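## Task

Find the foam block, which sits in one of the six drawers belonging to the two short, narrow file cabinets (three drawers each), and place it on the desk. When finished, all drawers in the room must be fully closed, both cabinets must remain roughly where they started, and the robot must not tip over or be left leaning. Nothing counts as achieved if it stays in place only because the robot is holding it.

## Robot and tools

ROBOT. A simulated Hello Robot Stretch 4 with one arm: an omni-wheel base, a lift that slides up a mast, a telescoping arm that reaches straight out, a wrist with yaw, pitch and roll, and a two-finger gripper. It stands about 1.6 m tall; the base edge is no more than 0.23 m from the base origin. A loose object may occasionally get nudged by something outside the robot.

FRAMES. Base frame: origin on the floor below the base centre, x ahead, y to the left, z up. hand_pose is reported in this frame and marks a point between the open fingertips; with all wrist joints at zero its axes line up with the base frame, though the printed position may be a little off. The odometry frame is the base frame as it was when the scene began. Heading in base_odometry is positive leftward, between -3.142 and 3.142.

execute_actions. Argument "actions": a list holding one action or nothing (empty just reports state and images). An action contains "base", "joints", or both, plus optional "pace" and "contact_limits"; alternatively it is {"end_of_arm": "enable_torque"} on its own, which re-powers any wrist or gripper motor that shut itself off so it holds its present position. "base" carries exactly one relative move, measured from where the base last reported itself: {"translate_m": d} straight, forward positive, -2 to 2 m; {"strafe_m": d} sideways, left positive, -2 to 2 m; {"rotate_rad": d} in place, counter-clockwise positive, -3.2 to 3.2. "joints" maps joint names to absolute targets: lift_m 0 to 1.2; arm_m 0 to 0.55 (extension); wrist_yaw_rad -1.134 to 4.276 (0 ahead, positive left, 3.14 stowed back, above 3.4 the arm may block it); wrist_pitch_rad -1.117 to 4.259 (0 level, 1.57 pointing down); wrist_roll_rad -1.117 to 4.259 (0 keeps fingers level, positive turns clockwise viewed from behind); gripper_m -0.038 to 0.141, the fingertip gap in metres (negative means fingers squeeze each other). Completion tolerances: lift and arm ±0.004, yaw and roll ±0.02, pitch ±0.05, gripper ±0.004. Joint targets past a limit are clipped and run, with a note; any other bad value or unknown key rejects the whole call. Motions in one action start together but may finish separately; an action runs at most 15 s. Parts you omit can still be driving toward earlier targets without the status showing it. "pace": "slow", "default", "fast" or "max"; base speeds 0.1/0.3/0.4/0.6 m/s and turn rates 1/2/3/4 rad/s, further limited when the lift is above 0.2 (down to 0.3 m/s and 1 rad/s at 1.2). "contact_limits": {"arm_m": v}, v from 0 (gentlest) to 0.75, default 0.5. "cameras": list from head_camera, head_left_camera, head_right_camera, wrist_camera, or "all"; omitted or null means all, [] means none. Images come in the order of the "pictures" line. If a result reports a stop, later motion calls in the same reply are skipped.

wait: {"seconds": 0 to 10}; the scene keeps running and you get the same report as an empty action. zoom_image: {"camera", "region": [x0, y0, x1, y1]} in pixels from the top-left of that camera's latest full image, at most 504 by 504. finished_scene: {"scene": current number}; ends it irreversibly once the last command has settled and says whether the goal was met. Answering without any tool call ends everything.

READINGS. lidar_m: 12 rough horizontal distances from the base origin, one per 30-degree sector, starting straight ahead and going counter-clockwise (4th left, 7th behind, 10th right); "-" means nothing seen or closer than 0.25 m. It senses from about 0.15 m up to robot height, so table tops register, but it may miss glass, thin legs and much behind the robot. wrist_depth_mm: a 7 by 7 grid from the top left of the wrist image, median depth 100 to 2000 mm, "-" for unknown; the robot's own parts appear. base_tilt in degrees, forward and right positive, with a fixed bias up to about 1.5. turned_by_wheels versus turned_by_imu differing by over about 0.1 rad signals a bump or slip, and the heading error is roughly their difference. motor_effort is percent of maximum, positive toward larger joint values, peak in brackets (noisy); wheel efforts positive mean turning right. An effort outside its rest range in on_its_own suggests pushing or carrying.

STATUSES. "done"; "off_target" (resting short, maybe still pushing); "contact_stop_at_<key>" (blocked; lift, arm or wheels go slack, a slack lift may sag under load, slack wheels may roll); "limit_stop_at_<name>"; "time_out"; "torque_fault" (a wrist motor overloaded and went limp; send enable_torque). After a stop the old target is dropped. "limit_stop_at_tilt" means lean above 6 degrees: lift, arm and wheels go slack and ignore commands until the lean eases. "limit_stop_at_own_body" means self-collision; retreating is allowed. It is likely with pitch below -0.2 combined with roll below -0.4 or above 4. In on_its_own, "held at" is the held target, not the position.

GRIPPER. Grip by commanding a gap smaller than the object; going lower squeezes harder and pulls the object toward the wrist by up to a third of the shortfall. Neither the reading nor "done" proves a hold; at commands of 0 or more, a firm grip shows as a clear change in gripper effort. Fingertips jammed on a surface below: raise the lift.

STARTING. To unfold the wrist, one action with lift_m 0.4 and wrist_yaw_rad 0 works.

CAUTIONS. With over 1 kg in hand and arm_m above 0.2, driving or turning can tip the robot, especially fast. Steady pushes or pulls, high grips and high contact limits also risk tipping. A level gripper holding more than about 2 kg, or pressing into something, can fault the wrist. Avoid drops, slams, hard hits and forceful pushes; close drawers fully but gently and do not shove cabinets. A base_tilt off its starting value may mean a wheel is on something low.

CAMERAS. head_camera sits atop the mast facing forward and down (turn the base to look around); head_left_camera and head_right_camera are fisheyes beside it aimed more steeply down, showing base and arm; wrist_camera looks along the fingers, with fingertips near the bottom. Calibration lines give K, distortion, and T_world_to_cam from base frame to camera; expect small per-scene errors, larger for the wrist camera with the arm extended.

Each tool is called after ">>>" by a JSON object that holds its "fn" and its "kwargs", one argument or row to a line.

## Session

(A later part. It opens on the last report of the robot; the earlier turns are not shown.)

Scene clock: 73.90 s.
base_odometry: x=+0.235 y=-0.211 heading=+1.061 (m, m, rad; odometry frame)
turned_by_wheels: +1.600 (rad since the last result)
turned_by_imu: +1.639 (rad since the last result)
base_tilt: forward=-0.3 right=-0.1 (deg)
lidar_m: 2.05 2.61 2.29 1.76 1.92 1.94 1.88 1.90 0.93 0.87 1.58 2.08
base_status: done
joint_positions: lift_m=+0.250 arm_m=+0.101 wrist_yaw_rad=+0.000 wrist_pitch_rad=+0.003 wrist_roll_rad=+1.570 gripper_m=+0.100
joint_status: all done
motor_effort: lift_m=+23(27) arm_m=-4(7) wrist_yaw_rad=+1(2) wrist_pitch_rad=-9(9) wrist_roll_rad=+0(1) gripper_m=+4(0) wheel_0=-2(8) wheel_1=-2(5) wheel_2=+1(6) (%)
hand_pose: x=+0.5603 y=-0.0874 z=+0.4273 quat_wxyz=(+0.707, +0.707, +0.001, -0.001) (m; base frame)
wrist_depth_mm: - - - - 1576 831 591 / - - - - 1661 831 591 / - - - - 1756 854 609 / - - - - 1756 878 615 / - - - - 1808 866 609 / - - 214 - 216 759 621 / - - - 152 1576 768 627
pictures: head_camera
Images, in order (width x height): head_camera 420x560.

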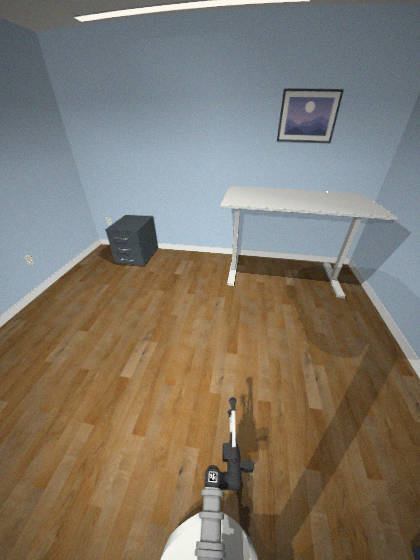

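>>> {"fn": "execute_actions", "kwargs": {
  "actions": [
    {"base":{"strafe_m":1.3}}
  ],
  "cameras": []
}}

>>> {"fn": "execute_actions", "kwargs": {
  "actions": [
    {"base":{"translate_m":1.3}}
  ],
  "cameras": ["head_camera","wrist_camera"]
}}

Scene clock: 81.33 s.
base_odometry: x=-0.900 y=+0.424 heading=+1.061 (m, m, rad; odometry frame)
turned_by_wheels: +0.000 (rad since the last result)
turned_by_imu: -0.003 (rad since the last result)
base_tilt: forward=-0.3 right=-0.1 (deg)
lidar_m: 2.40 1.26 0.99 0.45 0.50 0.75 1.73 1.89 2.80 2.18 2.83 2.45
base_status: done
joint_positions: lift_m=+0.250 arm_m=+0.101 wrist_yaw_rad=+0.000 wrist_pitch_rad=+0.003 wrist_roll_rad=+1.570 gripper_m=+0.100
joint_status: not commanded
motor_effort: lift_m=+22(23) arm_m=-4(4) wrist_yaw_rad=+1(0) wrist_pitch_rad=-9(8) wrist_roll_rad=+0(0) gripper_m=+0(3) wheel_0=+3(9) wheel_1=+0(12) wheel_2=+1(3) (%)
hand_pose: x=+0.5602 y=-0.0874 z=+0.4274 quat_wxyz=(+0.707, +0.707, +0.001, -0.001) (m; base frame)
wrist_depth_mm: - - - - 1576 820 597 / - - - - 1618 831 591 / - - - - 1618 854 603 / - - - - 1708 866 615 / - - - - 1808 878 621 / - - 213 - 216 759 621 / - - - 151 1618 759 634
pictures: none
No camera images: the call's "cameras" was empty. Leave "cameras" out to get every camera's image.

Scene clock: 87.13 s.
base_odometry: x=-0.266 y=+1.559 heading=+1.061 (m, m, rad; odometry frame)
turned_by_wheels: +0.000 (rad since the last result)
turned_by_imu: +0.001 (rad since the last result)
base_tilt: forward=-0.3 right=-0.1 (deg)
lidar_m: 1.08 1.06 0.86 0.80 0.91 1.35 3.04 3.25 2.55 2.52 1.50 1.68
base_status: done
joint_positions: lift_m=+0.250 arm_m=+0.101 wrist_yaw_rad=+0.000 wrist_pitch_rad=+0.003 wrist_roll_rad=+1.570 gripper_m=+0.100
joint_status: not commanded
motor_effort: lift_m=+22(22) arm_m=-5(5) wrist_yaw_rad=+1(1) wrist_pitch_rad=-8(9) wrist_roll_rad=+0(1) gripper_m=+2(2) wheel_0=+1(4) wheel_1=+0(5) wheel_2=+2(9) (%)
hand_pose: x=+0.5602 y=-0.0874 z=+0.4274 quat_wxyz=(+0.707, +0.707, +0.001, -0.001) (m; base frame)
wrist_depth_mm: 1308 1281 1281 1308 1281 820 591 / 1308 1308 1308 1308 1336 831 591 / 1336 1336 1336 768 778 809 603 / 1366 1366 1366 798 798 798 615 / 1366 1366 1430 809 820 831 621 / 1430 1366 213 820 216 778 615 / 1430 1397 1464 152 1430 768 627
pictures: head_camera, wrist_camera
camera_calibration (this result's frames):
wrist_camera: T_world_to_cam=[[0.00217924, 0.0207249, -0.999783, 0.434854], [0.0363567, 0.999123, 0.0207904, 0.123916], [0.999336, -0.0363941, 0.00142384, -0.341204], [0, 0, 0, 1]] pos_world=[0.335524, -0.145238, 0.432669]
Images, in order (width x height): head_camera 420x560, wrist_camera 616x392.

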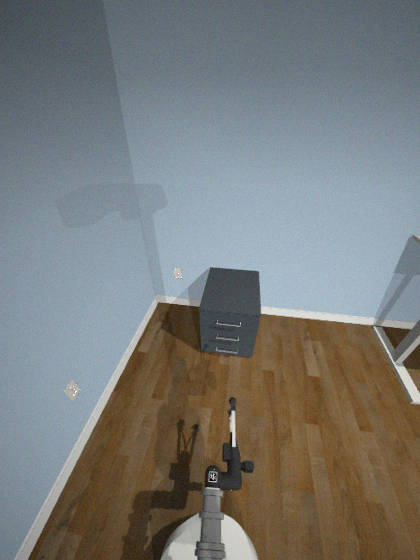

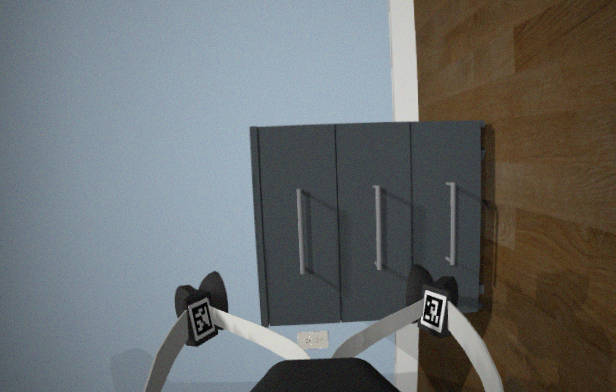

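>>> {"fn": "execute_actions", "kwargs": {
  "actions": [
    {"base":{"rotate_rad":-0.07}}
  ],
  "cameras": []
}}

>>> {"fn": "execute_actions", "kwargs": {
  "actions": [
    {"base":{"strafe_m":0.06}}
  ],
  "cameras": []
}}

>>> {"fn": "execute_actions", "kwargs": {
  "actions": [
    {"base":{"translate_m":0.23},"joints":{"arm_m":0.3,"lift_m":0.255}}
  ],
  "cameras": ["wrist_camera"]
}}

>>> {"fn": "execute_actions", "kwargs": {
  "actions": [],
  "cameras": []
}}

Scene clock: 90.83 s.
base_odometry: x=-0.266 y=+1.559 heading=+0.992 (m, m, rad; odometry frame)
turned_by_wheels: -0.070 (rad since the last result)
turned_by_imu: -0.070 (rad since the last result)
base_tilt: forward=-0.3 right=-0.1 (deg)
lidar_m: 1.08 1.17 0.85 0.81 0.88 1.25 1.50 3.21 2.53 2.90 1.50 1.74
base_status: done
joint_positions: lift_m=+0.250 arm_m=+0.101 wrist_yaw_rad=+0.000 wrist_pitch_rad=+0.003 wrist_roll_rad=+1.570 gripper_m=+0.100
joint_status: not commanded
motor_effort: lift_m=+22(22) arm_m=-4(5) wrist_yaw_rad=+1(1) wrist_pitch_rad=-9(9) wrist_roll_rad=+0(0) gripper_m=+0(2) wheel_0=+1(6) wheel_1=+0(5) wheel_2=+0(5) (%)
hand_pose: x=+0.5602 y=-0.0874 z=+0.4274 quat_wxyz=(+0.707, +0.707, +0.001, -0.001) (m; base frame)
wrist_depth_mm: 1336 1308 1336 1366 1397 820 591 / 1308 1366 1336 1430 1366 831 591 / 1336 1366 1336 1366 1336 809 603 / 1397 1366 1397 798 809 820 615 / 1366 1336 1366 798 809 820 609 / 1366 1366 214 809 216 768 615 / 1397 1397 1366 152 820 778 627
pictures: none
No camera images: the call's "cameras" was empty. Leave "cameras" out to get every camera's image.

Scene clock: 92.03 s.
base_odometry: x=-0.316 y=+1.592 heading=+0.992 (m, m, rad; odometry frame)
turned_by_wheels: +0.000 (rad since the last result)
turned_by_imu: +0.000 (rad since the last result)
base_tilt: forward=-0.3 right=-0.1 (deg)
lidar_m: 1.07 1.06 0.80 0.76 0.81 1.16 1.39 3.21 2.58 2.97 1.58 1.73
base_status: done
joint_positions: lift_m=+0.250 arm_m=+0.101 wrist_yaw_rad=+0.000 wrist_pitch_rad=+0.003 wrist_roll_rad=+1.570 gripper_m=+0.100
joint_status: not commanded
motor_effort: lift_m=+22(22) arm_m=-4(5) wrist_yaw_rad=+1(1) wrist_pitch_rad=-9(9) wrist_roll_rad=+0(0) gripper_m=+1(3) wheel_0=+1(7) wheel_1=-1(6) wheel_2=+0(1) (%)
hand_pose: x=+0.5602 y=-0.0874 z=+0.4274 quat_wxyz=(+0.707, +0.707, +0.001, -0.001) (m; base frame)
wrist_depth_mm: 1336 1336 1336 1308 1336 809 585 / 1336 1366 1366 1397 1397 842 597 / 1397 1366 1336 798 809 809 615 / 1366 1366 1366 788 798 820 615 / 1336 1397 1336 798 798 809 615 / 1397 1397 213 809 217 768 615 / 1366 1397 1397 152 1397 759 634
pictures: none
No camera images: the call's "cameras" was empty. Leave "cameras" out to get every camera's image.

Scene clock: 94.23 s.
base_odometry: x=-0.190 y=+1.784 heading=+0.992 (m, m, rad; odometry frame)
turned_by_wheels: +0.000 (rad since the last result)
turned_by_imu: +0.000 (rad since the last result)
base_tilt: forward=-0.3 right=-0.1 (deg)
lidar_m: 0.86 1.07 0.78 0.75 0.79 1.14 1.60 3.48 2.70 2.31 1.43 0.91
base_status: done
joint_positions: lift_m=+0.255 arm_m=+0.299 wrist_yaw_rad=+0.000 wrist_pitch_rad=+0.002 wrist_roll_rad=+1.570 gripper_m=+0.100
joint_status: all done
motor_effort: lift_m=+23(27) arm_m=+5(10) wrist_yaw_rad=+1(2) wrist_pitch_rad=-8(8) wrist_roll_rad=+0(0) gripper_m=-2(4) wheel_0=+0(4) wheel_1=-1(5) wheel_2=+1(8) (%)
hand_pose: x=+0.7586 y=-0.0874 z=+0.4323 quat_wxyz=(+0.707, +0.707, +0.001, -0.001) (m; base frame)
wrist_depth_mm: 904 904 917 917 917 820 603 / 891 917 359 362 366 368 366 / 904 904 364 366 364 368 370 / 931 931 364 364 368 370 370 / 917 931 366 368 368 373 375 / 946 931 215 373 216 375 375 / 931 931 368 153 370 375 379
pictures: wrist_camera
camera_calibration (this result's frames):
wrist_camera: T_world_to_cam=[[0.00228321, 0.0207249, -0.999783, 0.43929], [0.0363495, 0.999123, 0.0207942, 0.116604], [0.999337, -0.036389, 0.00152787, -0.539479], [0, 0, 0, 1]] pos_world=[0.53388, -0.145237, 0.437594]
Images, in order (width x height): wrist_camera 616x392.

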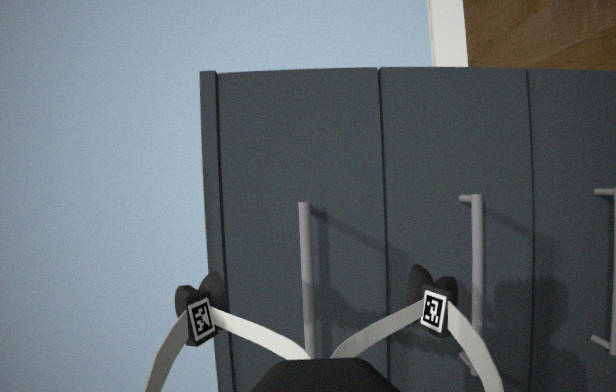

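Scene clock: 94.23 s.
base_odometry: x=-0.190 y=+1.784 heading=+0.992 (m, m, rad; odometry frame)
turned_by_wheels: +0.000 (rad since the last result)
turned_by_imu: +0.000 (rad since the last result)
base_tilt: forward=-0.3 right=-0.1 (deg)
lidar_m: 0.86 1.07 0.78 0.75 0.79 1.14 1.60 3.48 2.70 2.31 1.43 0.91
base_status: done
joint_positions: lift_m=+0.255 arm_m=+0.299 wrist_yaw_rad=+0.000 wrist_pitch_rad=+0.002 wrist_roll_rad=+1.570 gripper_m=+0.100
joint_status: all done
motor_effort: lift_m=+23(27) arm_m=+5(10) wrist_yaw_rad=+1(2) wrist_pitch_rad=-8(8) wrist_roll_rad=+0(0) gripper_m=-2(4) wheel_0=+0(4) wheel_1=-1(5) wheel_2=+1(8) (%)
hand_pose: x=+0.7586 y=-0.0874 z=+0.4323 quat_wxyz=(+0.707, +0.707, +0.001, -0.001) (m; base frame)
wrist_depth_mm: 904 904 917 917 917 820 603 / 891 917 359 362 366 368 366 / 904 904 364 366 364 368 370 / 931 931 364 364 368 370 370 / 917 931 366 368 368 373 375 / 946 931 215 373 216 375 375 / 931 931 368 153 370 375 379
pictures: none
No camera images: the call's "cameras" was empty. Leave "cameras" out to get every camera's image.

>>> {"fn": "execute_actions", "kwargs": {
  "actions": [
    {"joints":{"arm_m":0.415},"contact_limits":{"arm_m":0.2}}
  ],
  "cameras": []
}}

>>> {"fn": "execute_actions", "kwargs": {
  "actions": [
    {"joints":{"gripper_m":-0.02}}
  ],
  "cameras": []
}}

>>> {"fn": "execute_actions", "kwargs": {
  "actions": [
    {"joints":{"arm_m":0.09}}
  ],
  "cameras": ["head_camera"]
}}

>>> {"fn": "zoom_image", "kwargs": {
  "camera": "head_camera",
  "region": [140, 280, 320, 460]
}}

Scene clock: 98.43 s.
base_odometry: x=-0.190 y=+1.784 heading=+0.992 (m, m, rad; odometry frame)
turned_by_wheels: +0.000 (rad since the last result)
turned_by_imu: +0.002 (rad since the last result)
base_tilt: forward=-0.3 right=-0.1 (deg)
lidar_m: 0.84 1.08 0.78 0.75 0.81 1.13 1.59 3.45 2.70 2.35 1.41 0.88
base_status: not commanded
joint_positions: lift_m=+0.255 arm_m=+0.414 wrist_yaw_rad=+0.000 wrist_pitch_rad=+0.002 wrist_roll_rad=+1.570 gripper_m=+0.100
joint_status: all done
motor_effort: lift_m=+23(23) arm_m=+5(5) wrist_yaw_rad=+1(1) wrist_pitch_rad=-8(8) wrist_roll_rad=-1(1) gripper_m=-4(2) wheel_0=+0(0) wheel_1=-1(1) wheel_2=+1(0) (%)
contact_limits: arm_m 0.2
hand_pose: x=+0.8735 y=-0.0874 z=+0.4323 quat_wxyz=(+0.707, +0.707, +0.001, -0.001) (m; base frame)
wrist_depth_mm: 788 788 247 246 247 251 - / 809 798 246 248 249 250 251 / 798 798 247 249 250 251 252 / 820 820 249 250 251 253 254 / 798 820 249 250 253 254 254 / 820 809 214 251 216 255 256 / 820 831 252 152 255 257 -
pictures: none
No camera images: the call's "cameras" was empty. Leave "cameras" out to get every camera's image.

Scene clock: 100.37 s.
base_odometry: x=-0.190 y=+1.784 heading=+0.992 (m, m, rad; odometry frame)
turned_by_wheels: +0.000 (rad since the last result)
turned_by_imu: +0.001 (rad since the last result)
base_tilt: forward=-0.3 right=-0.1 (deg)
lidar_m: 0.84 1.06 0.78 0.75 0.79 1.14 1.59 3.45 2.70 2.31 1.41 0.93
base_status: not commanded
joint_positions: lift_m=+0.255 arm_m=+0.414 wrist_yaw_rad=+0.001 wrist_pitch_rad=+0.000 wrist_roll_rad=+1.570 gripper_m=-0.019
joint_status: all done
motor_effort: lift_m=+22(23) arm_m=+3(5) wrist_yaw_rad=-2(2) wrist_pitch_rad=+0(8) wrist_roll_rad=+0(1) gripper_m=-16(21) wheel_0=+0(0) wheel_1=-1(1) wheel_2=+0(0) (%)
hand_pose: x=+0.8739 y=-0.0871 z=+0.4331 quat_wxyz=(+0.707, +0.707, +0.000, +0.000) (m; base frame)
wrist_depth_mm: 778 798 241 241 244 249 - / 798 809 242 242 244 249 250 / 798 798 244 244 245 251 251 / 809 798 244 245 246 251 252 / 820 820 246 247 247 253 253 / 809 831 247 211 189 253 255 / 831 820 248 170 249 255 -
pictures: none
No camera images: the call's "cameras" was empty. Leave "cameras" out to get every camera's image.

Scene clock: 102.47 s.
base_odometry: x=-0.190 y=+1.784 heading=+0.992 (m, m, rad; odometry frame)
turned_by_wheels: +0.000 (rad since the last result)
turned_by_imu: +0.001 (rad since the last result)
base_tilt: forward=-0.3 right=-0.1 (deg)
lidar_m: 0.52 0.58 0.79 0.75 0.82 1.15 1.61 3.46 2.66 2.30 1.43 0.57
base_status: not commanded
joint_positions: lift_m=+0.255 arm_m=+0.091 wrist_yaw_rad=+0.008 wrist_pitch_rad=+0.000 wrist_roll_rad=+1.570 gripper_m=-0.019
joint_status: all done
on_its_own: wrist_yaw_rad is at rest, and its effort (-21) is outside its rest range (-13 to +13)
motor_effort: lift_m=+22(22) arm_m=-5(10) wrist_yaw_rad=-21(23) wrist_pitch_rad=-2(3) wrist_roll_rad=+0(0) gripper_m=-17(20) wheel_0=+3(3) wheel_1=+0(1) wheel_2=+3(2) (%)
hand_pose: x=+0.5509 y=-0.0852 z=+0.4329 quat_wxyz=(+0.707, +0.707, +0.003, +0.003) (m; base frame)
wrist_depth_mm: 1098 1098 239 239 240 831 597 / 1138 1138 238 242 242 788 585 / 1138 1138 242 243 245 580 585 / 1138 1118 243 243 244 580 597 / 1138 1138 245 245 247 585 597 / 1160 1182 245 210 187 585 591 / 1160 1160 247 198 249 591 609
pictures: head_camera
Images, in order (width x height): head_camera 420x560.

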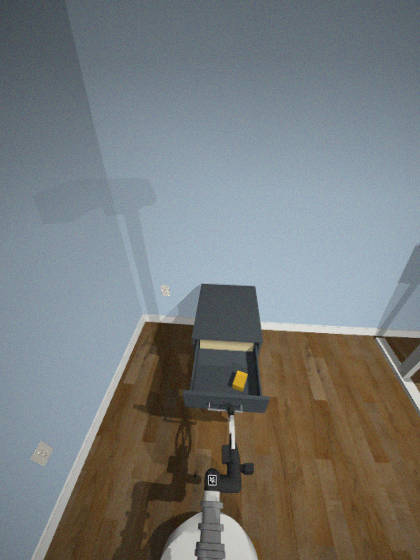

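Region (140, 280, 320, 460) of head_camera's 420x560 image, scaled by 2.800, with more detail than that image has.

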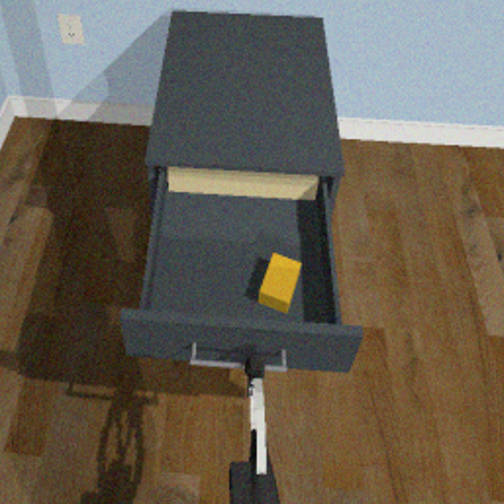

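>>> {"fn": "execute_actions", "kwargs": {
  "actions": [
    {"joints":{"gripper_m":0.1}}
  ],
  "cameras": []
}}

>>> {"fn": "execute_actions", "kwargs": {
  "actions": [
    {"joints":{"arm_m":0.0}}
  ],
  "cameras": []
}}

>>> {"fn": "execute_actions", "kwargs": {
  "actions": [
    {"base":{"strafe_m":-0.05},"joints":{"lift_m":0.7,"wrist_roll_rad":0.3,"gripper_m":0.12}}
  ],
  "cameras": []
}}

>>> {"fn": "execute_actions", "kwargs": {
  "actions": [
    {"joints":{"arm_m":0.5,"wrist_pitch_rad":1.57}}
  ],
  "cameras": ["wrist_camera"]
}}

Scene clock: 107.47 s.
base_odometry: x=-0.190 y=+1.784 heading=+0.992 (m, m, rad; odometry frame)
turned_by_wheels: +0.000 (rad since the last result)
turned_by_imu: +0.002 (rad since the last result)
base_tilt: forward=-0.3 right=-0.1 (deg)
lidar_m: 0.55 0.60 0.79 0.75 0.80 1.13 1.58 3.43 2.69 2.32 1.42 0.58
base_status: not commanded
joint_positions: lift_m=+0.255 arm_m=+0.091 wrist_yaw_rad=+0.000 wrist_pitch_rad=+0.002 wrist_roll_rad=+1.570 gripper_m=+0.100
joint_status: all done
motor_effort: lift_m=+22(22) arm_m=-4(5) wrist_yaw_rad=+0(21) wrist_pitch_rad=-6(6) wrist_roll_rad=+0(0) gripper_m=+2(15) wheel_0=+2(3) wheel_1=-1(0) wheel_2=+1(3) (%)
hand_pose: x=+0.5502 y=-0.0873 z=+0.4325 quat_wxyz=(+0.707, +0.707, +0.001, -0.001) (m; base frame)
wrist_depth_mm: 1118 1118 248 248 250 831 603 / 1118 1118 248 249 250 854 591 / 1118 1118 248 250 252 574 591 / 1138 1118 250 251 251 574 591 / 1182 1138 249 251 253 580 597 / 1138 1118 214 252 216 585 597 / 1160 1182 252 152 254 597 597
pictures: none
No camera images: the call's "cameras" was empty. Leave "cameras" out to get every camera's image.

Scene clock: 108.70 s.
base_odometry: x=-0.190 y=+1.784 heading=+0.992 (m, m, rad; odometry frame)
turned_by_wheels: +0.000 (rad since the last result)
turned_by_imu: +0.000 (rad since the last result)
base_tilt: forward=-0.3 right=-0.1 (deg)
lidar_m: 0.53 0.58 0.79 0.76 0.80 1.14 1.59 3.45 2.69 2.33 1.42 0.56
base_status: not commanded
joint_positions: lift_m=+0.255 arm_m=+0.001 wrist_yaw_rad=+0.000 wrist_pitch_rad=+0.002 wrist_roll_rad=+1.570 gripper_m=+0.100
joint_status: all done
motor_effort: lift_m=+22(22) arm_m=-5(1) wrist_yaw_rad=+1(0) wrist_pitch_rad=-7(9) wrist_roll_rad=+0(0) gripper_m=-4(2) wheel_0=+2(1) wheel_1=+0(0) wheel_2=+1(1) (%)
hand_pose: x=+0.4602 y=-0.0874 z=+0.4324 quat_wxyz=(+0.707, +0.707, +0.001, -0.001) (m; base frame)
wrist_depth_mm: 1182 1205 1229 1255 1229 831 609 / 1229 1205 1205 340 1205 854 597 / 1205 1229 338 342 668 676 609 / 1229 1229 342 342 634 676 615 / 1205 1255 1255 342 647 683 621 / 1229 1229 214 345 216 676 615 / 1255 1229 788 152 676 723 634
pictures: none
No camera images: the call's "cameras" was empty. Leave "cameras" out to get every camera's image.

Scene clock: 111.47 s.
base_odometry: x=-0.148 y=+1.757 heading=+0.992 (m, m, rad; odometry frame)
turned_by_wheels: +0.000 (rad since the last result)
turned_by_imu: +0.002 (rad since the last result)
base_tilt: forward=-0.3 right=-0.1 (deg)
lidar_m: 0.54 0.60 0.82 0.79 0.87 1.22 1.62 3.45 2.65 2.31 1.39 0.59
base_status: done
joint_positions: lift_m=+0.700 arm_m=+0.001 wrist_yaw_rad=+0.000 wrist_pitch_rad=+0.002 wrist_roll_rad=+0.300 gripper_m=+0.120
joint_status: all done
motor_effort: lift_m=+23(30) arm_m=-4(5) wrist_yaw_rad=+1(1) wrist_pitch_rad=-7(7) wrist_roll_rad=-2(3) gripper_m=+2(0) wheel_0=+0(9) wheel_1=+1(10) wheel_2=+0(4) (%)
hand_pose: x=+0.4602 y=-0.0874 z=+0.8773 quat_wxyz=(+0.989, +0.150, +0.001, +0.000) (m; base frame)
wrist_depth_mm: 1281 1308 1255 1229 1229 1205 1205 / 1255 1281 1255 1229 1205 1205 1182 / 1281 1255 1229 1229 1229 1255 1205 / 1281 1255 1281 1255 1229 1182 1205 / 1229 1281 1281 1229 1205 1205 1205 / 1138 1255 218 1255 1182 1205 1205 / 1078 1308 1255 147 820 1229 1229
pictures: none
No camera images: the call's "cameras" was empty. Leave "cameras" out to get every camera's image.

Scene clock: 114.00 s.
base_odometry: x=-0.148 y=+1.757 heading=+0.992 (m, m, rad; odometry frame)
turned_by_wheels: +0.000 (rad since the last result)
turned_by_imu: +0.001 (rad since the last result)
base_tilt: forward=-0.3 right=-0.1 (deg)
lidar_m: 0.53 0.61 0.85 0.80 0.85 1.25 1.61 3.48 2.65 2.33 1.39 0.58
base_status: not commanded
joint_positions: lift_m=+0.700 arm_m=+0.499 wrist_yaw_rad=+0.000 wrist_pitch_rad=+1.570 wrist_roll_rad=+0.300 gripper_m=+0.120
joint_status: all done
motor_effort: lift_m=+23(23) arm_m=+5(6) wrist_yaw_rad=+1(1) wrist_pitch_rad=+0(5) wrist_roll_rad=+0(2) gripper_m=+0(2) wheel_0=+0(0) wheel_1=+1(1) wheel_2=+0(0) (%)
hand_pose: x=+0.6704 y=-0.0874 z=+0.5895 quat_wxyz=(+0.700, +0.106, +0.699, -0.106) (m; base frame)
wrist_depth_mm: 293 304 436 442 820 820 820 / 415 436 439 445 809 820 809 / 439 445 442 445 831 820 820 / 413 439 439 397 442 831 820 / 394 439 442 442 442 820 820 / 384 445 218 445 362 820 809 / 597 407 370 146 574 842 820
pictures: wrist_camera
camera_calibration (this result's frames):
wrist_camera: T_world_to_cam=[[-0.316051, -0.948729, -0.00502846, 0.138892], [-0.948018, 0.316012, -0.0373864, 0.751045], [0.0370586, -0.00704893, -0.999288, 0.786066], [0, 0, 0, 1]] pos_world=[0.726771, -0.100028, 0.814283]
Images, in order (width x height): wrist_camera 616x392.

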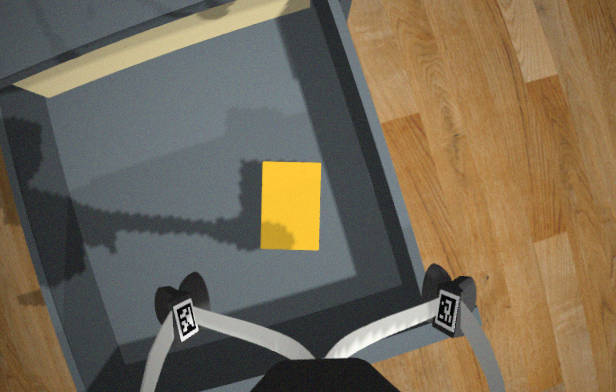

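>>> {"fn": "execute_actions", "kwargs": {
  "actions": [
    {"base":{"translate_m":0.02},"joints":{"arm_m":0.55,"gripper_m":0.09}}
  ],
  "cameras": []
}}

>>> {"fn": "execute_actions", "kwargs": {
  "actions": [
    {"joints":{"lift_m":0.51}}
  ],
  "cameras": ["wrist_camera"]
}}

>>> {"fn": "execute_actions", "kwargs": {
  "actions": [
    {"joints":{"gripper_m":0.02}}
  ],
  "cameras": []
}}

>>> {"fn": "execute_actions", "kwargs": {
  "actions": [
    {"joints":{"lift_m":0.75}}
  ],
  "cameras": ["wrist_camera"]
}}

Scene clock: 118.50 s.
base_odometry: x=-0.137 y=+1.773 heading=+0.992 (m, m, rad; odometry frame)
turned_by_wheels: +0.000 (rad since the last result)
turned_by_imu: +0.002 (rad since the last result)
base_tilt: forward=-0.3 right=-0.1 (deg)
lidar_m: 0.54 0.58 0.82 0.80 0.87 1.22 1.64 3.45 2.65 2.29 1.38 0.57
base_status: done
joint_positions: lift_m=+0.700 arm_m=+0.546 wrist_yaw_rad=+0.000 wrist_pitch_rad=+1.570 wrist_roll_rad=+0.300 gripper_m=+0.090
joint_status: all done
joint sent to its limit — the command would take arm_m past its upper limit, so that joint was sent only as far as its limit.
motor_effort: lift_m=+23(23) arm_m=+5(5) wrist_yaw_rad=+1(1) wrist_pitch_rad=+0(0) wrist_roll_rad=-1(0) gripper_m=-2(1) wheel_0=+0(4) wheel_1=+1(3) wheel_2=+0(4) (%)
hand_pose: x=+0.7176 y=-0.0874 z=+0.5895 quat_wxyz=(+0.699, +0.106, +0.699, -0.106) (m; base frame)
wrist_depth_mm: 293 291 291 293 820 820 820 / 293 293 301 442 820 820 809 / 297 436 439 442 831 820 831 / 415 442 442 442 439 809 831 / 394 445 442 399 445 831 820 / 387 442 214 442 214 820 831 / 597 418 445 150 387 355 820
pictures: none
No camera images: the call's "cameras" was empty. Leave "cameras" out to get every camera's image.

Scene clock: 120.37 s.
base_odometry: x=-0.137 y=+1.773 heading=+0.992 (m, m, rad; odometry frame)
turned_by_wheels: +0.000 (rad since the last result)
turned_by_imu: +0.001 (rad since the last result)
base_tilt: forward=-0.3 right=-0.1 (deg)
lidar_m: 0.53 0.59 0.83 0.81 0.84 1.22 1.63 3.46 2.65 2.26 1.39 0.56
base_status: not commanded
joint_positions: lift_m=+0.510 arm_m=+0.546 wrist_yaw_rad=+0.000 wrist_pitch_rad=+1.570 wrist_roll_rad=+0.300 gripper_m=+0.090
joint_status: all done
motor_effort: lift_m=+18(21) arm_m=+5(5) wrist_yaw_rad=+1(1) wrist_pitch_rad=-1(1) wrist_roll_rad=-1(1) gripper_m=-1(4) wheel_0=+0(0) wheel_1=+1(1) wheel_2=+0(0) (%)
hand_pose: x=+0.7176 y=-0.0874 z=+0.3999 quat_wxyz=(+0.699, +0.106, +0.699, -0.106) (m; base frame)
wrist_depth_mm: 224 249 252 251 212 615 627 / 250 252 251 252 245 627 621 / 251 250 252 251 251 187 627 / 251 250 252 251 251 191 621 / 252 252 252 208 251 195 627 / 251 250 214 206 207 190 627 / 252 251 251 150 253 190 627
pictures: wrist_camera
camera_calibration (this result's frames):
wrist_camera: T_world_to_cam=[[-0.316148, -0.948697, -0.00497139, 0.152909], [-0.947993, 0.316108, -0.0372153, 0.788635], [0.0368775, -0.00705268, -0.999295, 0.595025], [0, 0, 0, 1]] pos_world=[0.774019, -0.100033, 0.624715]
Images, in order (width x height): wrist_camera 616x392.

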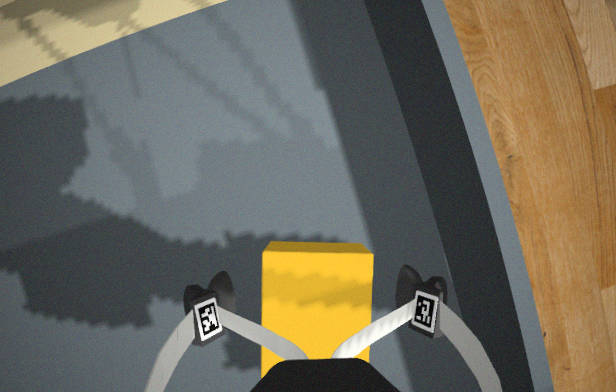

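Scene clock: 121.87 s.
base_odometry: x=-0.137 y=+1.773 heading=+0.992 (m, m, rad; odometry frame)
turned_by_wheels: +0.000 (rad since the last result)
turned_by_imu: +0.001 (rad since the last result)
base_tilt: forward=-0.3 right=-0.1 (deg)
lidar_m: 0.50 0.57 0.84 0.79 0.84 1.20 1.64 3.45 2.62 2.29 1.36 0.56
base_status: not commanded
joint_positions: lift_m=+0.510 arm_m=+0.546 wrist_yaw_rad=+0.000 wrist_pitch_rad=+1.570 wrist_roll_rad=+0.300 gripper_m=+0.020
joint_status: all done
motor_effort: lift_m=+18(17) arm_m=+5(5) wrist_yaw_rad=+1(1) wrist_pitch_rad=-1(1) wrist_roll_rad=-1(1) gripper_m=-19(22) wheel_0=+0(0) wheel_1=+1(1) wheel_2=+0(0) (%)
hand_pose: x=+0.7176 y=-0.0874 z=+0.3999 quat_wxyz=(+0.699, +0.106, +0.699, -0.106) (m; base frame)
wrist_depth_mm: 226 250 250 252 213 627 627 / 252 250 250 251 245 627 627 / 250 250 252 252 251 188 627 / 251 251 253 251 253 190 634 / 252 252 251 208 252 195 627 / 251 252 204 195 195 181 634 / 251 252 251 195 252 172 627
pictures: none
No camera images: the call's "cameras" was empty. Leave "cameras" out to get every camera's image.

Scene clock: 123.93 s.
base_odometry: x=-0.137 y=+1.773 heading=+0.992 (m, m, rad; odometry frame)
turned_by_wheels: +0.000 (rad since the last result)
turned_by_imu: +0.001 (rad since the last result)
base_tilt: forward=-0.3 right=-0.1 (deg)
lidar_m: 0.51 0.56 0.81 0.79 0.84 1.21 1.63 3.47 2.67 2.24 1.38 0.55
base_status: not commanded
joint_positions: lift_m=+0.750 arm_m=+0.546 wrist_yaw_rad=+0.000 wrist_pitch_rad=+1.570 wrist_roll_rad=+0.300 gripper_m=+0.020
joint_status: all done
motor_effort: lift_m=+23(25) arm_m=+5(5) wrist_yaw_rad=+1(1) wrist_pitch_rad=-2(1) wrist_roll_rad=-1(1) gripper_m=-23(19) wheel_0=+0(0) wheel_1=+1(1) wheel_2=+0(0) (%)
hand_pose: x=+0.7176 y=-0.0874 z=+0.6395 quat_wxyz=(+0.699, +0.106, +0.699, -0.106) (m; base frame)
wrist_depth_mm: 342 340 343 342 878 866 878 / 342 342 342 466 878 866 866 / 342 488 492 492 866 878 866 / 452 492 492 488 854 866 866 / 854 492 492 208 492 878 878 / 854 496 202 195 195 878 866 / 866 410 496 195 379 362 866
pictures: wrist_camera
camera_calibration (this result's frames):
wrist_camera: T_world_to_cam=[[-0.316148, -0.948697, -0.00497143, 0.1541], [-0.947993, 0.316108, -0.0372154, 0.797553], [0.0368776, -0.00705267, -0.999295, 0.83441], [0, 0, 0, 1]] pos_world=[0.774022, -0.100033, 0.864269]
Images, in order (width x height): wrist_camera 616x392.

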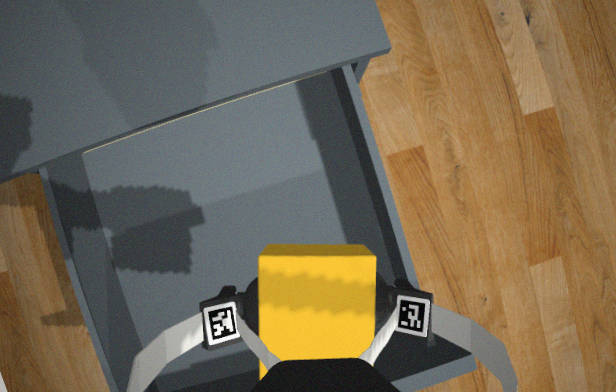

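>>> {"fn": "execute_actions", "kwargs": {
  "actions": [
    {"joints":{"lift_m":1.05}}
  ],
  "cameras": []
}}

>>> {"fn": "execute_actions", "kwargs": {
  "actions": [
    {"base":{"strafe_m":-1.7}}
  ],
  "cameras": ["head_camera","wrist_camera"]
}}

Scene clock: 127.97 s.
base_odometry: x=-0.137 y=+1.773 heading=+0.992 (m, m, rad; odometry frame)
turned_by_wheels: +0.000 (rad since the last result)
turned_by_imu: +0.002 (rad since the last result)
base_tilt: forward=-0.3 right=-0.1 (deg)
lidar_m: 0.50 0.58 0.83 0.80 0.86 1.23 1.63 3.46 2.64 2.29 1.37 0.57
base_status: not commanded
joint_positions: lift_m=+1.050 arm_m=+0.546 wrist_yaw_rad=+0.000 wrist_pitch_rad=+1.570 wrist_roll_rad=+0.300 gripper_m=+0.020
joint_status: all done
motor_effort: lift_m=+23(22) arm_m=+5(5) wrist_yaw_rad=+1(1) wrist_pitch_rad=-1(2) wrist_roll_rad=-1(1) gripper_m=-18(22) wheel_0=+0(0) wheel_1=+1(1) wheel_2=+0(0) (%)
hand_pose: x=+0.7176 y=-0.0874 z=+0.9395 quat_wxyz=(+0.699, +0.106, +0.699, -0.106) (m; base frame)
wrist_depth_mm: 1042 647 640 647 1205 1160 1160 / 1160 647 654 640 1182 1205 1182 / 1182 647 647 798 1160 1205 1182 / 1182 1182 798 809 1182 1182 1205 / 1160 1182 798 208 1160 1182 1205 / 1160 1182 204 195 195 1160 1160 / 1118 1160 1205 195 1182 1182 1182
pictures: none
No camera images: the call's "cameras" was empty. Leave "cameras" out to get every camera's image.

Scene clock: 134.03 s.
base_odometry: x=+0.968 y=+1.076 heading=+1.587 (m, m, rad; odometry frame)
turned_by_wheels: +0.595 (rad since the last result)
turned_by_imu: +0.650 (rad since the last result)
base_tilt: forward=-0.3 right=-0.1 (deg)
lidar_m: 1.38 1.22 2.12 2.30 2.71 3.37 1.66 1.63 1.42 0.69 0.54 0.54
base_status: strafe_m contact_stop (by the wheels' count: -1.305 of -1.700)
joint_positions: lift_m=+1.050 arm_m=+0.547 wrist_yaw_rad=+0.000 wrist_pitch_rad=+1.570 wrist_roll_rad=+0.300 gripper_m=+0.020
joint_status: not commanded
on_its_own: the wheels are slack since a contact_stop
motor_effort: lift_m=+22(23) arm_m=+3(4) wrist_yaw_rad=+2(10) wrist_pitch_rad=-2(16) wrist_roll_rad=-1(2) gripper_m=-21(21) wheel_0=+0(33) wheel_1=+0(15) wheel_2=+0(12) (%)
hand_pose: x=+0.7179 y=-0.0874 z=+0.9396 quat_wxyz=(+0.699, +0.106, +0.699, -0.106) (m; base frame)
wrist_depth_mm: 931 1182 1205 1160 1182 1205 1078 / 1160 1182 1205 1182 1160 1182 1182 / 1160 1138 1160 1205 1182 1138 750 / 1160 1182 1182 1182 1205 1182 1182 / 1182 1182 1182 207 1182 1182 1182 / 1182 1205 204 194 195 1160 1182 / 1205 1160 1205 194 1182 1160 1205
pictures: head_camera, wrist_camera
camera_calibration (this result's frames):
wrist_camera: T_world_to_cam=[[-0.316509, -0.948577, -0.00493742, 0.155931], [-0.947877, 0.316468, -0.0371128, 0.808875], [0.0367669, -0.00706647, -0.999299, 1.13436], [0, 0, 0, 1]] pos_world=[0.77436, -0.100055, 1.16436]
Images, in order (width x height): head_camera 420x560, wrist_camera 616x392.

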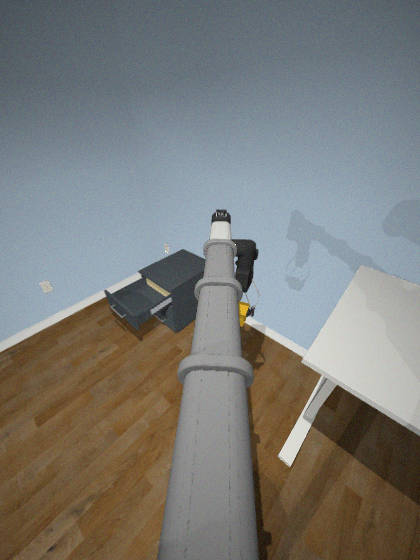

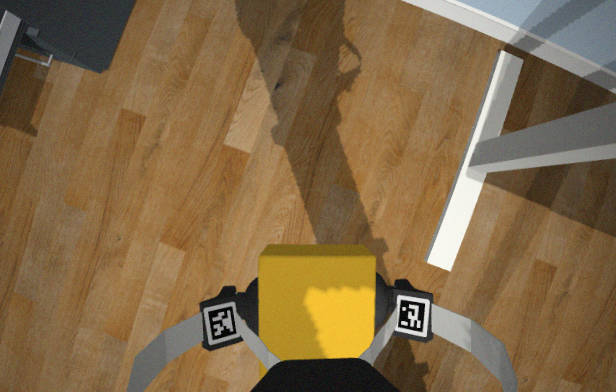

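The desk is tall. Raise fully and turn back.

>>> {"fn": "execute_actions", "kwargs": {
  "actions": [
    {"joints":{"lift_m":1.2,"wrist_pitch_rad":1.0}}
  ],
  "cameras": []
}}

>>> {"fn": "execute_actions", "kwargs": {
  "actions": [
    {"base":{"rotate_rad":-0.9},"pace":"slow"}
  ],
  "cameras": ["head_camera","wrist_camera"]
}}

Scene clock: 137.70 s.
base_odometry: x=+0.968 y=+1.076 heading=+1.587 (m, m, rad; odometry frame)
turned_by_wheels: +0.000 (rad since the last result)
turned_by_imu: +0.001 (rad since the last result)
base_tilt: forward=-0.3 right=-0.1 (deg)
lidar_m: 1.41 1.19 2.12 2.31 2.68 3.38 1.64 1.62 1.41 0.69 0.56 0.52
base_status: not commanded
joint_positions: lift_m=+1.200 arm_m=+0.547 wrist_yaw_rad=+0.000 wrist_pitch_rad=+1.002 wrist_roll_rad=+0.300 gripper_m=+0.020
joint_status: all done
on_its_own: the wheels are slack since a contact_stop
motor_effort: lift_m=+23(19) arm_m=+3(3) wrist_yaw_rad=+1(1) wrist_pitch_rad=-6(12) wrist_roll_rad=-1(1) gripper_m=-20(20) wheel_0=+1(0) wheel_1=+0(0) wheel_2=+0(0) (%)
hand_pose: x=+0.8731 y=-0.0874 z=+1.1349 quat_wxyz=(+0.867, +0.131, +0.475, -0.072) (m; base frame)
wrist_depth_mm: 1336 1138 991 866 778 699 647 / 1576 1336 1205 1042 904 798 715 / 1756 1255 1229 1255 1098 960 842 / 1661 1098 1281 1576 1397 1138 1025 / 1205 1138 1464 207 1397 1336 1229 / 1138 1118 204 196 195 1281 1205 / 1025 991 1308 195 1205 1160 1118
pictures: none
No camera images: the call's "cameras" was empty. Leave "cameras" out to get every camera's image.

Scene clock: 139.87 s.
base_odometry: x=+0.968 y=+1.076 heading=+0.687 (m, m, rad; odometry frame)
turned_by_wheels: -0.900 (rad since the last result)
turned_by_imu: -0.921 (rad since the last result)
base_tilt: forward=-0.3 right=-0.1 (deg)
lidar_m: 0.54 0.55 1.29 1.20 2.13 2.34 3.81 3.13 1.67 1.61 1.07 0.63
base_status: done
joint_positions: lift_m=+1.200 arm_m=+0.547 wrist_yaw_rad=+0.000 wrist_pitch_rad=+1.002 wrist_roll_rad=+0.300 gripper_m=+0.020
joint_status: not commanded
motor_effort: lift_m=+23(23) arm_m=+2(3) wrist_yaw_rad=+1(1) wrist_pitch_rad=-6(6) wrist_roll_rad=-1(2) gripper_m=-23(17) wheel_0=+0(6) wheel_1=+0(6) wheel_2=-1(3) (%)
hand_pose: x=+0.8731 y=-0.0874 z=+1.1350 quat_wxyz=(+0.867, +0.131, +0.475, -0.072) (m; base frame)
wrist_depth_mm: 521 569 654 647 615 564 539 / 559 627 615 574 549 521 496 / 609 585 554 521 500 466 452 / 559 521 496 473 452 430 413 / 508 484 455 207 413 402 387 / 466 439 204 193 193 368 355 / 427 404 387 194 355 340 336
pictures: head_camera, wrist_camera
camera_calibration (this result's frames):
wrist_camera: T_world_to_cam=[[-0.263977, -0.948623, -0.174446, 0.352552], [-0.778954, 0.316331, -0.541447, 1.38818], [0.568812, -0.0070443, -0.822438, 0.658608], [0, 0, 0, 1]] pos_world=[0.799767, -0.100046, 1.35479]
Images, in order (width x height): head_camera 420x560, wrist_camera 616x392.

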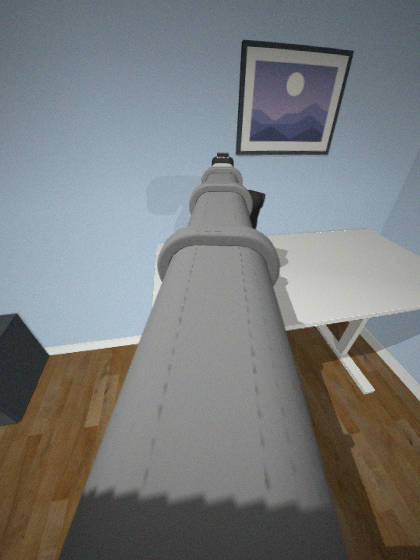

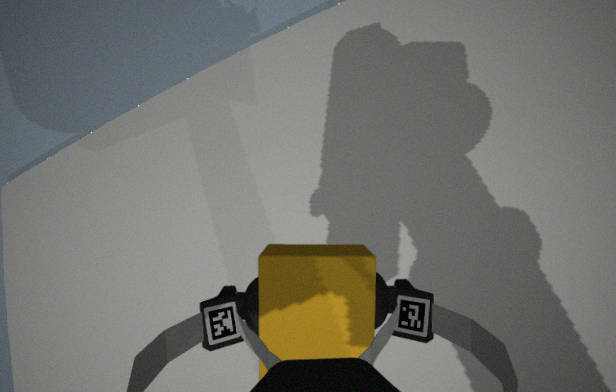

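>>> {"fn": "execute_actions", "kwargs": {
  "actions": [
    {"joints":{"wrist_pitch_rad":1.57}}
  ],
  "cameras": []
}}

>>> {"fn": "execute_actions", "kwargs": {
  "actions": [
    {"joints":{"lift_m":1.112},"pace":"slow"}
  ],
  "cameras": []
}}

>>> {"fn": "execute_actions", "kwargs": {
  "actions": [
    {"joints":{"gripper_m":0.1}}
  ],
  "cameras": []
}}

>>> {"fn": "execute_actions", "kwargs": {
  "actions": [
    {"joints":{"lift_m":1.2}}
  ],
  "cameras": ["wrist_camera"]
}}

>>> {"fn": "execute_actions", "kwargs": {
  "actions": [
    {"base":{"rotate_rad":0.27},"joints":{"arm_m":0.0,"wrist_pitch_rad":0,"wrist_roll_rad":1.57,"gripper_m":-0.02}}
  ],
  "cameras": []
}}

>>> {"fn": "execute_actions", "kwargs": {
  "actions": [
    {"base":{"translate_m":-0.15},"joints":{"lift_m":0.22}}
  ],
  "cameras": []
}}

>>> {"fn": "execute_actions", "kwargs": {
  "actions": [
    {"base":{"strafe_m":1.33}}
  ],
  "cameras": ["head_camera","wrist_camera"]
}}

Scene clock: 144.00 s.
base_odometry: x=+0.968 y=+1.076 heading=+0.687 (m, m, rad; odometry frame)
turned_by_wheels: +0.000 (rad since the last result)
turned_by_imu: +0.002 (rad since the last result)
base_tilt: forward=-0.3 right=-0.1 (deg)
lidar_m: 0.53 0.54 1.28 1.24 2.13 2.35 3.78 3.13 1.68 1.61 1.05 0.63
base_status: not commanded
joint_positions: lift_m=+1.200 arm_m=+0.547 wrist_yaw_rad=+0.000 wrist_pitch_rad=+1.569 wrist_roll_rad=+0.300 gripper_m=+0.020
joint_status: all done
motor_effort: lift_m=+23(23) arm_m=+3(3) wrist_yaw_rad=+1(1) wrist_pitch_rad=+0(3) wrist_roll_rad=-1(2) gripper_m=-17(19) wheel_0=+0(0) wheel_1=-1(0) wheel_2=-1(1) (%)
hand_pose: x=+0.7181 y=-0.0874 z=+1.0895 quat_wxyz=(+0.700, +0.106, +0.699, -0.106) (m; base frame)
wrist_depth_mm: 364 359 362 362 364 364 364 / 359 362 364 366 366 362 366 / 364 364 362 364 366 362 366 / 364 364 362 364 366 364 364 / 364 364 362 208 364 366 1366 / 362 366 204 194 195 1336 1397 / 364 364 366 194 1336 1336 1336
pictures: none
No camera images: the call's "cameras" was empty. Leave "cameras" out to get every camera's image.

Scene clock: 145.60 s.
base_odometry: x=+0.968 y=+1.076 heading=+0.687 (m, m, rad; odometry frame)
turned_by_wheels: +0.000 (rad since the last result)
turned_by_imu: +0.001 (rad since the last result)
base_tilt: forward=-0.3 right=-0.1 (deg)
lidar_m: 0.55 0.55 1.28 1.21 2.12 2.35 3.41 3.14 1.67 1.62 1.07 0.65
base_status: not commanded
joint_positions: lift_m=+1.112 arm_m=+0.547 wrist_yaw_rad=+0.000 wrist_pitch_rad=+1.570 wrist_roll_rad=+0.300 gripper_m=+0.020
joint_status: all done
motor_effort: lift_m=+18(27) arm_m=+3(2) wrist_yaw_rad=+1(1) wrist_pitch_rad=+0(1) wrist_roll_rad=-1(1) gripper_m=-24(19) wheel_0=+0(0) wheel_1=+0(1) wheel_2=-1(1) (%)
hand_pose: x=+0.7180 y=-0.0874 z=+1.0020 quat_wxyz=(+0.700, +0.106, +0.699, -0.106) (m; base frame)
wrist_depth_mm: 274 274 274 274 273 274 274 / 276 274 272 276 276 274 274 / 274 274 274 276 277 276 276 / 276 276 273 276 276 276 276 / 274 277 276 208 277 276 276 / 277 276 204 194 195 277 1205 / 274 277 276 195 277 278 1255
pictures: none
No camera images: the call's "cameras" was empty. Leave "cameras" out to get every camera's image.

Scene clock: 147.23 s.
base_odometry: x=+0.968 y=+1.076 heading=+0.687 (m, m, rad; odometry frame)
turned_by_wheels: +0.000 (rad since the last result)
turned_by_imu: +0.001 (rad since the last result)
base_tilt: forward=-0.3 right=-0.1 (deg)
lidar_m: 0.52 0.55 1.32 1.20 2.13 2.37 3.39 3.14 1.65 1.60 1.07 0.66
base_status: not commanded
joint_positions: lift_m=+1.112 arm_m=+0.547 wrist_yaw_rad=+0.000 wrist_pitch_rad=+1.570 wrist_roll_rad=+0.300 gripper_m=+0.100
joint_status: all done
motor_effort: lift_m=+17(18) arm_m=+3(2) wrist_yaw_rad=+1(1) wrist_pitch_rad=+0(0) wrist_roll_rad=-1(2) gripper_m=+3(22) wheel_0=+0(0) wheel_1=-1(0) wheel_2=-1(1) (%)
hand_pose: x=+0.7180 y=-0.0874 z=+1.0020 quat_wxyz=(+0.700, +0.106, +0.699, -0.106) (m; base frame)
wrist_depth_mm: 273 274 274 276 273 274 276 / 276 274 276 273 274 274 274 / 274 276 277 274 274 276 274 / 276 276 276 276 276 273 276 / 274 276 274 230 277 276 277 / 276 277 214 230 217 277 1229 / 276 277 277 148 277 1229 1255
pictures: none
No camera images: the call's "cameras" was empty. Leave "cameras" out to get every camera's image.

Scene clock: 148.60 s.
base_odometry: x=+0.968 y=+1.076 heading=+0.687 (m, m, rad; odometry frame)
turned_by_wheels: +0.000 (rad since the last result)
turned_by_imu: +0.001 (rad since the last result)
base_tilt: forward=-0.3 right=-0.1 (deg)
lidar_m: 0.56 0.53 1.33 1.21 2.13 2.35 3.77 3.13 1.64 1.59 1.06 0.64
base_status: not commanded
joint_positions: lift_m=+1.200 arm_m=+0.547 wrist_yaw_rad=+0.000 wrist_pitch_rad=+1.570 wrist_roll_rad=+0.300 gripper_m=+0.100
joint_status: all done
motor_effort: lift_m=+23(20) arm_m=+3(2) wrist_yaw_rad=+1(1) wrist_pitch_rad=-1(1) wrist_roll_rad=-1(2) gripper_m=+0(2) wheel_0=+0(0) wheel_1=+0(0) wheel_2=-1(1) (%)
hand_pose: x=+0.7180 y=-0.0874 z=+1.0895 quat_wxyz=(+0.700, +0.106, +0.699, -0.106) (m; base frame)
wrist_depth_mm: 362 362 362 362 362 364 362 / 364 364 364 364 362 364 364 / 364 362 364 362 364 364 362 / 362 366 364 364 362 366 364 / 364 364 364 317 364 364 1336 / 362 364 213 319 217 1366 1336 / 364 364 364 148 1336 1308 1336
pictures: wrist_camera
camera_calibration (this result's frames):
wrist_camera: T_world_to_cam=[[-0.316421, -0.948605, -0.00507685, 0.156801], [-0.947889, 0.316382, -0.0375306, 0.815025], [0.037208, -0.00706317, -0.999283, 1.28383], [0, 0, 0, 1]] pos_world=[0.774399, -0.10005, 1.31429]
Images, in order (width x height): wrist_camera 616x392.

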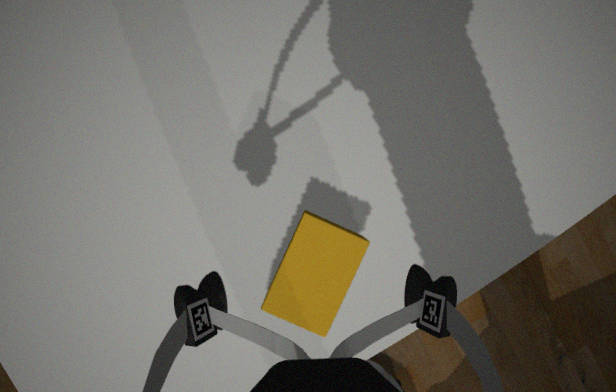

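Scene clock: 151.27 s.
base_odometry: x=+0.968 y=+1.076 heading=+0.957 (m, m, rad; odometry frame)
turned_by_wheels: +0.270 (rad since the last result)
turned_by_imu: +0.278 (rad since the last result)
base_tilt: forward=-0.3 right=-0.1 (deg)
lidar_m: 0.53 1.39 1.22 2.11 2.23 2.39 3.41 1.67 1.67 1.59 0.75 0.58
base_status: done
joint_positions: lift_m=+1.200 arm_m=+0.001 wrist_yaw_rad=+0.000 wrist_pitch_rad=+0.003 wrist_roll_rad=+1.570 gripper_m=-0.020
joint_status: all done
motor_effort: lift_m=+23(23) arm_m=-4(3) wrist_yaw_rad=+1(0) wrist_pitch_rad=-8(14) wrist_roll_rad=+0(4) gripper_m=-12(14) wheel_0=-1(7) wheel_1=-1(5) wheel_2=+1(2) (%)
hand_pose: x=+0.4602 y=-0.0874 z=+1.3772 quat_wxyz=(+0.707, +0.707, +0.001, -0.001) (m; base frame)
wrist_depth_mm: 1098 1078 1078 1118 1138 820 591 / 1078 1078 1078 1118 1118 831 591 / 1098 1118 1138 1138 1138 854 603 / 1098 1118 1138 1138 1138 878 615 / 1118 1138 1138 1160 1138 878 621 / 1118 1118 1118 202 187 1160 1160 / 1138 1160 177 184 1160 1182 1160
pictures: none
No camera images: the call's "cameras" was empty. Leave "cameras" out to get every camera's image.

Scene clock: 155.80 s.
base_odometry: x=+0.881 y=+0.953 heading=+0.957 (m, m, rad; odometry frame)
turned_by_wheels: +0.000 (rad since the last result)
turned_by_imu: +0.002 (rad since the last result)
base_tilt: forward=-0.4 right=-0.1 (deg)
lidar_m: 0.69 1.54 1.26 2.12 2.23 2.41 3.27 1.51 1.67 1.61 0.97 0.73
base_status: done
joint_positions: lift_m=+0.220 arm_m=+0.001 wrist_yaw_rad=+0.000 wrist_pitch_rad=+0.003 wrist_roll_rad=+1.570 gripper_m=-0.020
joint_status: all done
motor_effort: lift_m=+18(23) arm_m=-4(4) wrist_yaw_rad=+1(1) wrist_pitch_rad=-8(9) wrist_roll_rad=+0(0) gripper_m=-15(12) wheel_0=-1(6) wheel_1=+1(7) wheel_2=-2(11) (%)
hand_pose: x=+0.4602 y=-0.0874 z=+0.3977 quat_wxyz=(+0.707, +0.707, +0.001, -0.001) (m; base frame)
wrist_depth_mm: 768 1182 1255 1281 1281 759 559 / 768 1205 1255 1281 1281 798 569 / 778 1205 1255 1255 1281 798 559 / 778 1098 1281 1281 1229 798 554 / 788 991 1281 1281 1336 798 539 / 1281 1281 1308 202 187 831 569 / 1281 1281 177 183 1308 668 591
pictures: none
No camera images: the call's "cameras" was empty. Leave "cameras" out to get every camera's image.

Scene clock: 161.57 s.
base_odometry: x=-0.206 y=+1.719 heading=+0.957 (m, m, rad; odometry frame)
turned_by_wheels: +0.000 (rad since the last result)
turned_by_imu: -0.003 (rad since the last result)
base_tilt: forward=-0.3 right=-0.1 (deg)
lidar_m: 0.61 0.67 0.80 0.78 0.82 1.18 1.55 3.35 2.62 2.65 1.44 0.68
base_status: done
joint_positions: lift_m=+0.220 arm_m=+0.001 wrist_yaw_rad=+0.000 wrist_pitch_rad=+0.003 wrist_roll_rad=+1.570 gripper_m=-0.020
joint_status: not commanded
motor_effort: lift_m=+18(18) arm_m=-4(5) wrist_yaw_rad=+1(1) wrist_pitch_rad=-9(8) wrist_roll_rad=+0(0) gripper_m=-10(15) wheel_0=+2(7) wheel_1=-2(10) wheel_2=-1(1) (%)
hand_pose: x=+0.4602 y=-0.0874 z=+0.3976 quat_wxyz=(+0.707, +0.707, +0.001, -0.001) (m; base frame)
wrist_depth_mm: 1308 1308 1308 1308 1308 759 554 / 1308 1308 1336 1308 1308 768 559 / 1308 1336 433 430 1229 768 564 / 1308 1308 433 430 759 768 564 / 1308 1336 436 436 768 768 574 / 1308 1366 433 203 188 768 574 / 1336 1308 177 183 1308 654 591
pictures: head_camera, wrist_camera
camera_calibration (this result's frames):
wrist_camera: T_world_to_cam=[[0.00209736, 0.0205748, -0.999786, 0.405365], [0.0365313, 0.999119, 0.0206377, 0.128202], [0.99933, -0.0365668, 0.00134389, -0.241181], [0, 0, 0, 1]] pos_world=[0.235486, -0.145248, 0.402957]
Images, in order (width x height): head_camera 420x560, wrist_camera 616x392.

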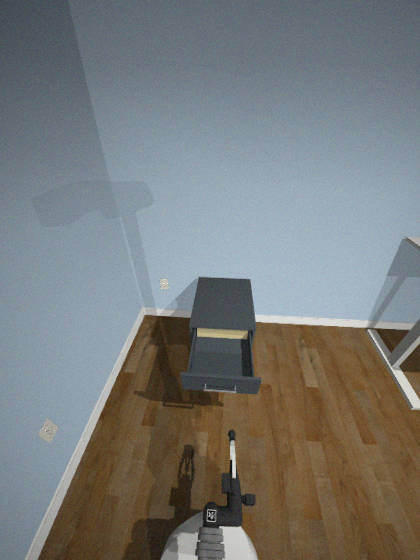

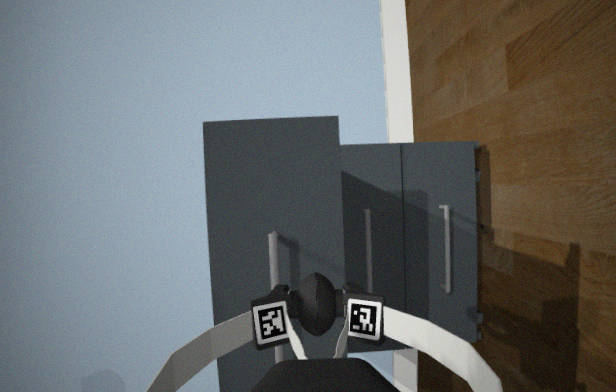

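Need ~0.54 travel; drive 0.1 first.

>>> {"fn": "execute_actions", "kwargs": {
  "actions": [
    {"base":{"translate_m":0.1}}
  ],
  "cameras": []
}}

>>> {"fn": "execute_actions", "kwargs": {
  "actions": [
    {"joints":{"arm_m":0.46},"contact_limits":{"arm_m":0.3}}
  ],
  "cameras": []
}}

>>> {"fn": "execute_actions", "kwargs": {
  "actions": [
    {"joints":{"arm_m":0.3}}
  ],
  "cameras": []
}}

Scene clock: 165.83 s.
base_odometry: x=-0.148 y=+1.801 heading=+0.957 (m, m, rad; odometry frame)
turned_by_wheels: +0.000 (rad since the last result)
turned_by_imu: +0.002 (rad since the last result)
base_tilt: forward=-0.3 right=-0.1 (deg)
lidar_m: 0.51 0.58 0.83 0.78 0.83 1.16 1.61 3.43 2.65 2.31 1.41 0.56
base_status: done
joint_positions: lift_m=+0.220 arm_m=+0.001 wrist_yaw_rad=+0.000 wrist_pitch_rad=+0.003 wrist_roll_rad=+1.570 gripper_m=-0.020
joint_status: not commanded
motor_effort: lift_m=+18(18) arm_m=-4(4) wrist_yaw_rad=+1(1) wrist_pitch_rad=-9(8) wrist_roll_rad=+0(0) gripper_m=-13(13) wheel_0=+0(5) wheel_1=+0(5) wheel_2=+1(13) (%)
hand_pose: x=+0.4602 y=-0.0874 z=+0.3976 quat_wxyz=(+0.707, +0.707, +0.001, -0.001) (m; base frame)
wrist_depth_mm: 1160 1205 1205 1255 1205 759 554 / 1182 1205 1205 1182 1205 798 564 / 1229 1205 327 329 668 661 569 / 1229 1229 329 330 661 661 574 / 1205 1229 330 334 661 683 574 / 1205 1255 332 203 187 668 569 / 1255 1229 177 184 668 668 591
pictures: none
No camera images: the call's "cameras" was empty. Leave "cameras" out to get every camera's image.

Scene clock: 168.13 s.
base_odometry: x=-0.149 y=+1.801 heading=+0.957 (m, m, rad; odometry frame)
turned_by_wheels: +0.000 (rad since the last result)
turned_by_imu: +0.001 (rad since the last result)
base_tilt: forward=-0.3 right=-0.1 (deg)
lidar_m: 0.84 1.08 0.80 0.77 0.84 1.17 1.61 3.43 2.68 2.31 1.43 1.48
base_status: not commanded
joint_positions: lift_m=+0.220 arm_m=+0.439 wrist_yaw_rad=+0.002 wrist_pitch_rad=+0.002 wrist_roll_rad=+1.570 gripper_m=-0.020
joint_status: arm_m contact_stop (moved +0.438 of +0.459)
on_its_own: arm_m is slack since a contact_stop (your +0.460 is given up)
motor_effort: lift_m=+18(18) arm_m=+0(16) wrist_yaw_rad=-4(32) wrist_pitch_rad=-7(8) wrist_roll_rad=+0(1) gripper_m=-9(14) wheel_0=+4(6) wheel_1=+2(4) wheel_2=+1(10) (%)
contact_limits: arm_m 0.3
hand_pose: x=+0.8986 y=-0.0870 z=+0.3978 quat_wxyz=(+0.707, +0.707, +0.001, +0.000) (m; base frame)
wrist_depth_mm: 759 768 759 778 768 707 - / 759 226 229 229 230 231 234 / 768 228 228 231 231 233 234 / 768 228 230 230 231 234 235 / 788 229 231 232 234 236 236 / 778 231 232 202 187 236 237 / 798 231 196 185 236 201 -
pictures: none
No camera images: the call's "cameras" was empty. Leave "cameras" out to get every camera's image.

not run: a stop came earlier in this reply.

>>> {"fn": "execute_actions", "kwargs": {
  "actions": [
    {"joints":{"arm_m":0.35}}
  ],
  "cameras": []
}}

>>> {"fn": "finished_scene", "kwargs": {
  "scene": 1
}}

Scene clock: 181.00 s.
base_odometry: x=-0.149 y=+1.801 heading=+0.957 (m, m, rad; odometry frame)
turned_by_wheels: +0.000 (rad since the last result)
turned_by_imu: +0.001 (rad since the last result)
base_tilt: forward=-0.3 right=-0.1 (deg)
lidar_m: 0.87 1.10 0.80 0.78 0.83 1.16 1.63 3.49 2.65 2.33 1.41 1.50
base_status: not commanded
joint_positions: lift_m=+0.220 arm_m=+0.351 wrist_yaw_rad=+0.000 wrist_pitch_rad=+0.002 wrist_roll_rad=+1.570 gripper_m=-0.020
joint_status: all done
motor_effort: lift_m=+19(18) arm_m=-5(5) wrist_yaw_rad=+1(5) wrist_pitch_rad=-7(8) wrist_roll_rad=+0(0) gripper_m=-12(11) wheel_0=+1(4) wheel_1=+0(2) wheel_2=+0(1) (%)
hand_pose: x=+0.8102 y=-0.0874 z=+0.3977 quat_wxyz=(+0.707, +0.707, +0.001, -0.001) (m; base frame)
wrist_depth_mm: 831 842 866 854 866 750 549 / 842 866 866 854 854 329 525 / 842 854 317 319 320 324 324 / 854 866 319 320 320 325 324 / 842 854 319 322 324 325 327 / 842 866 317 203 187 325 329 / 891 866 177 183 325 325 332
pictures: none
No camera images: the call's "cameras" was empty. Leave "cameras" out to get every camera's image.

The scene is finished: the task was done.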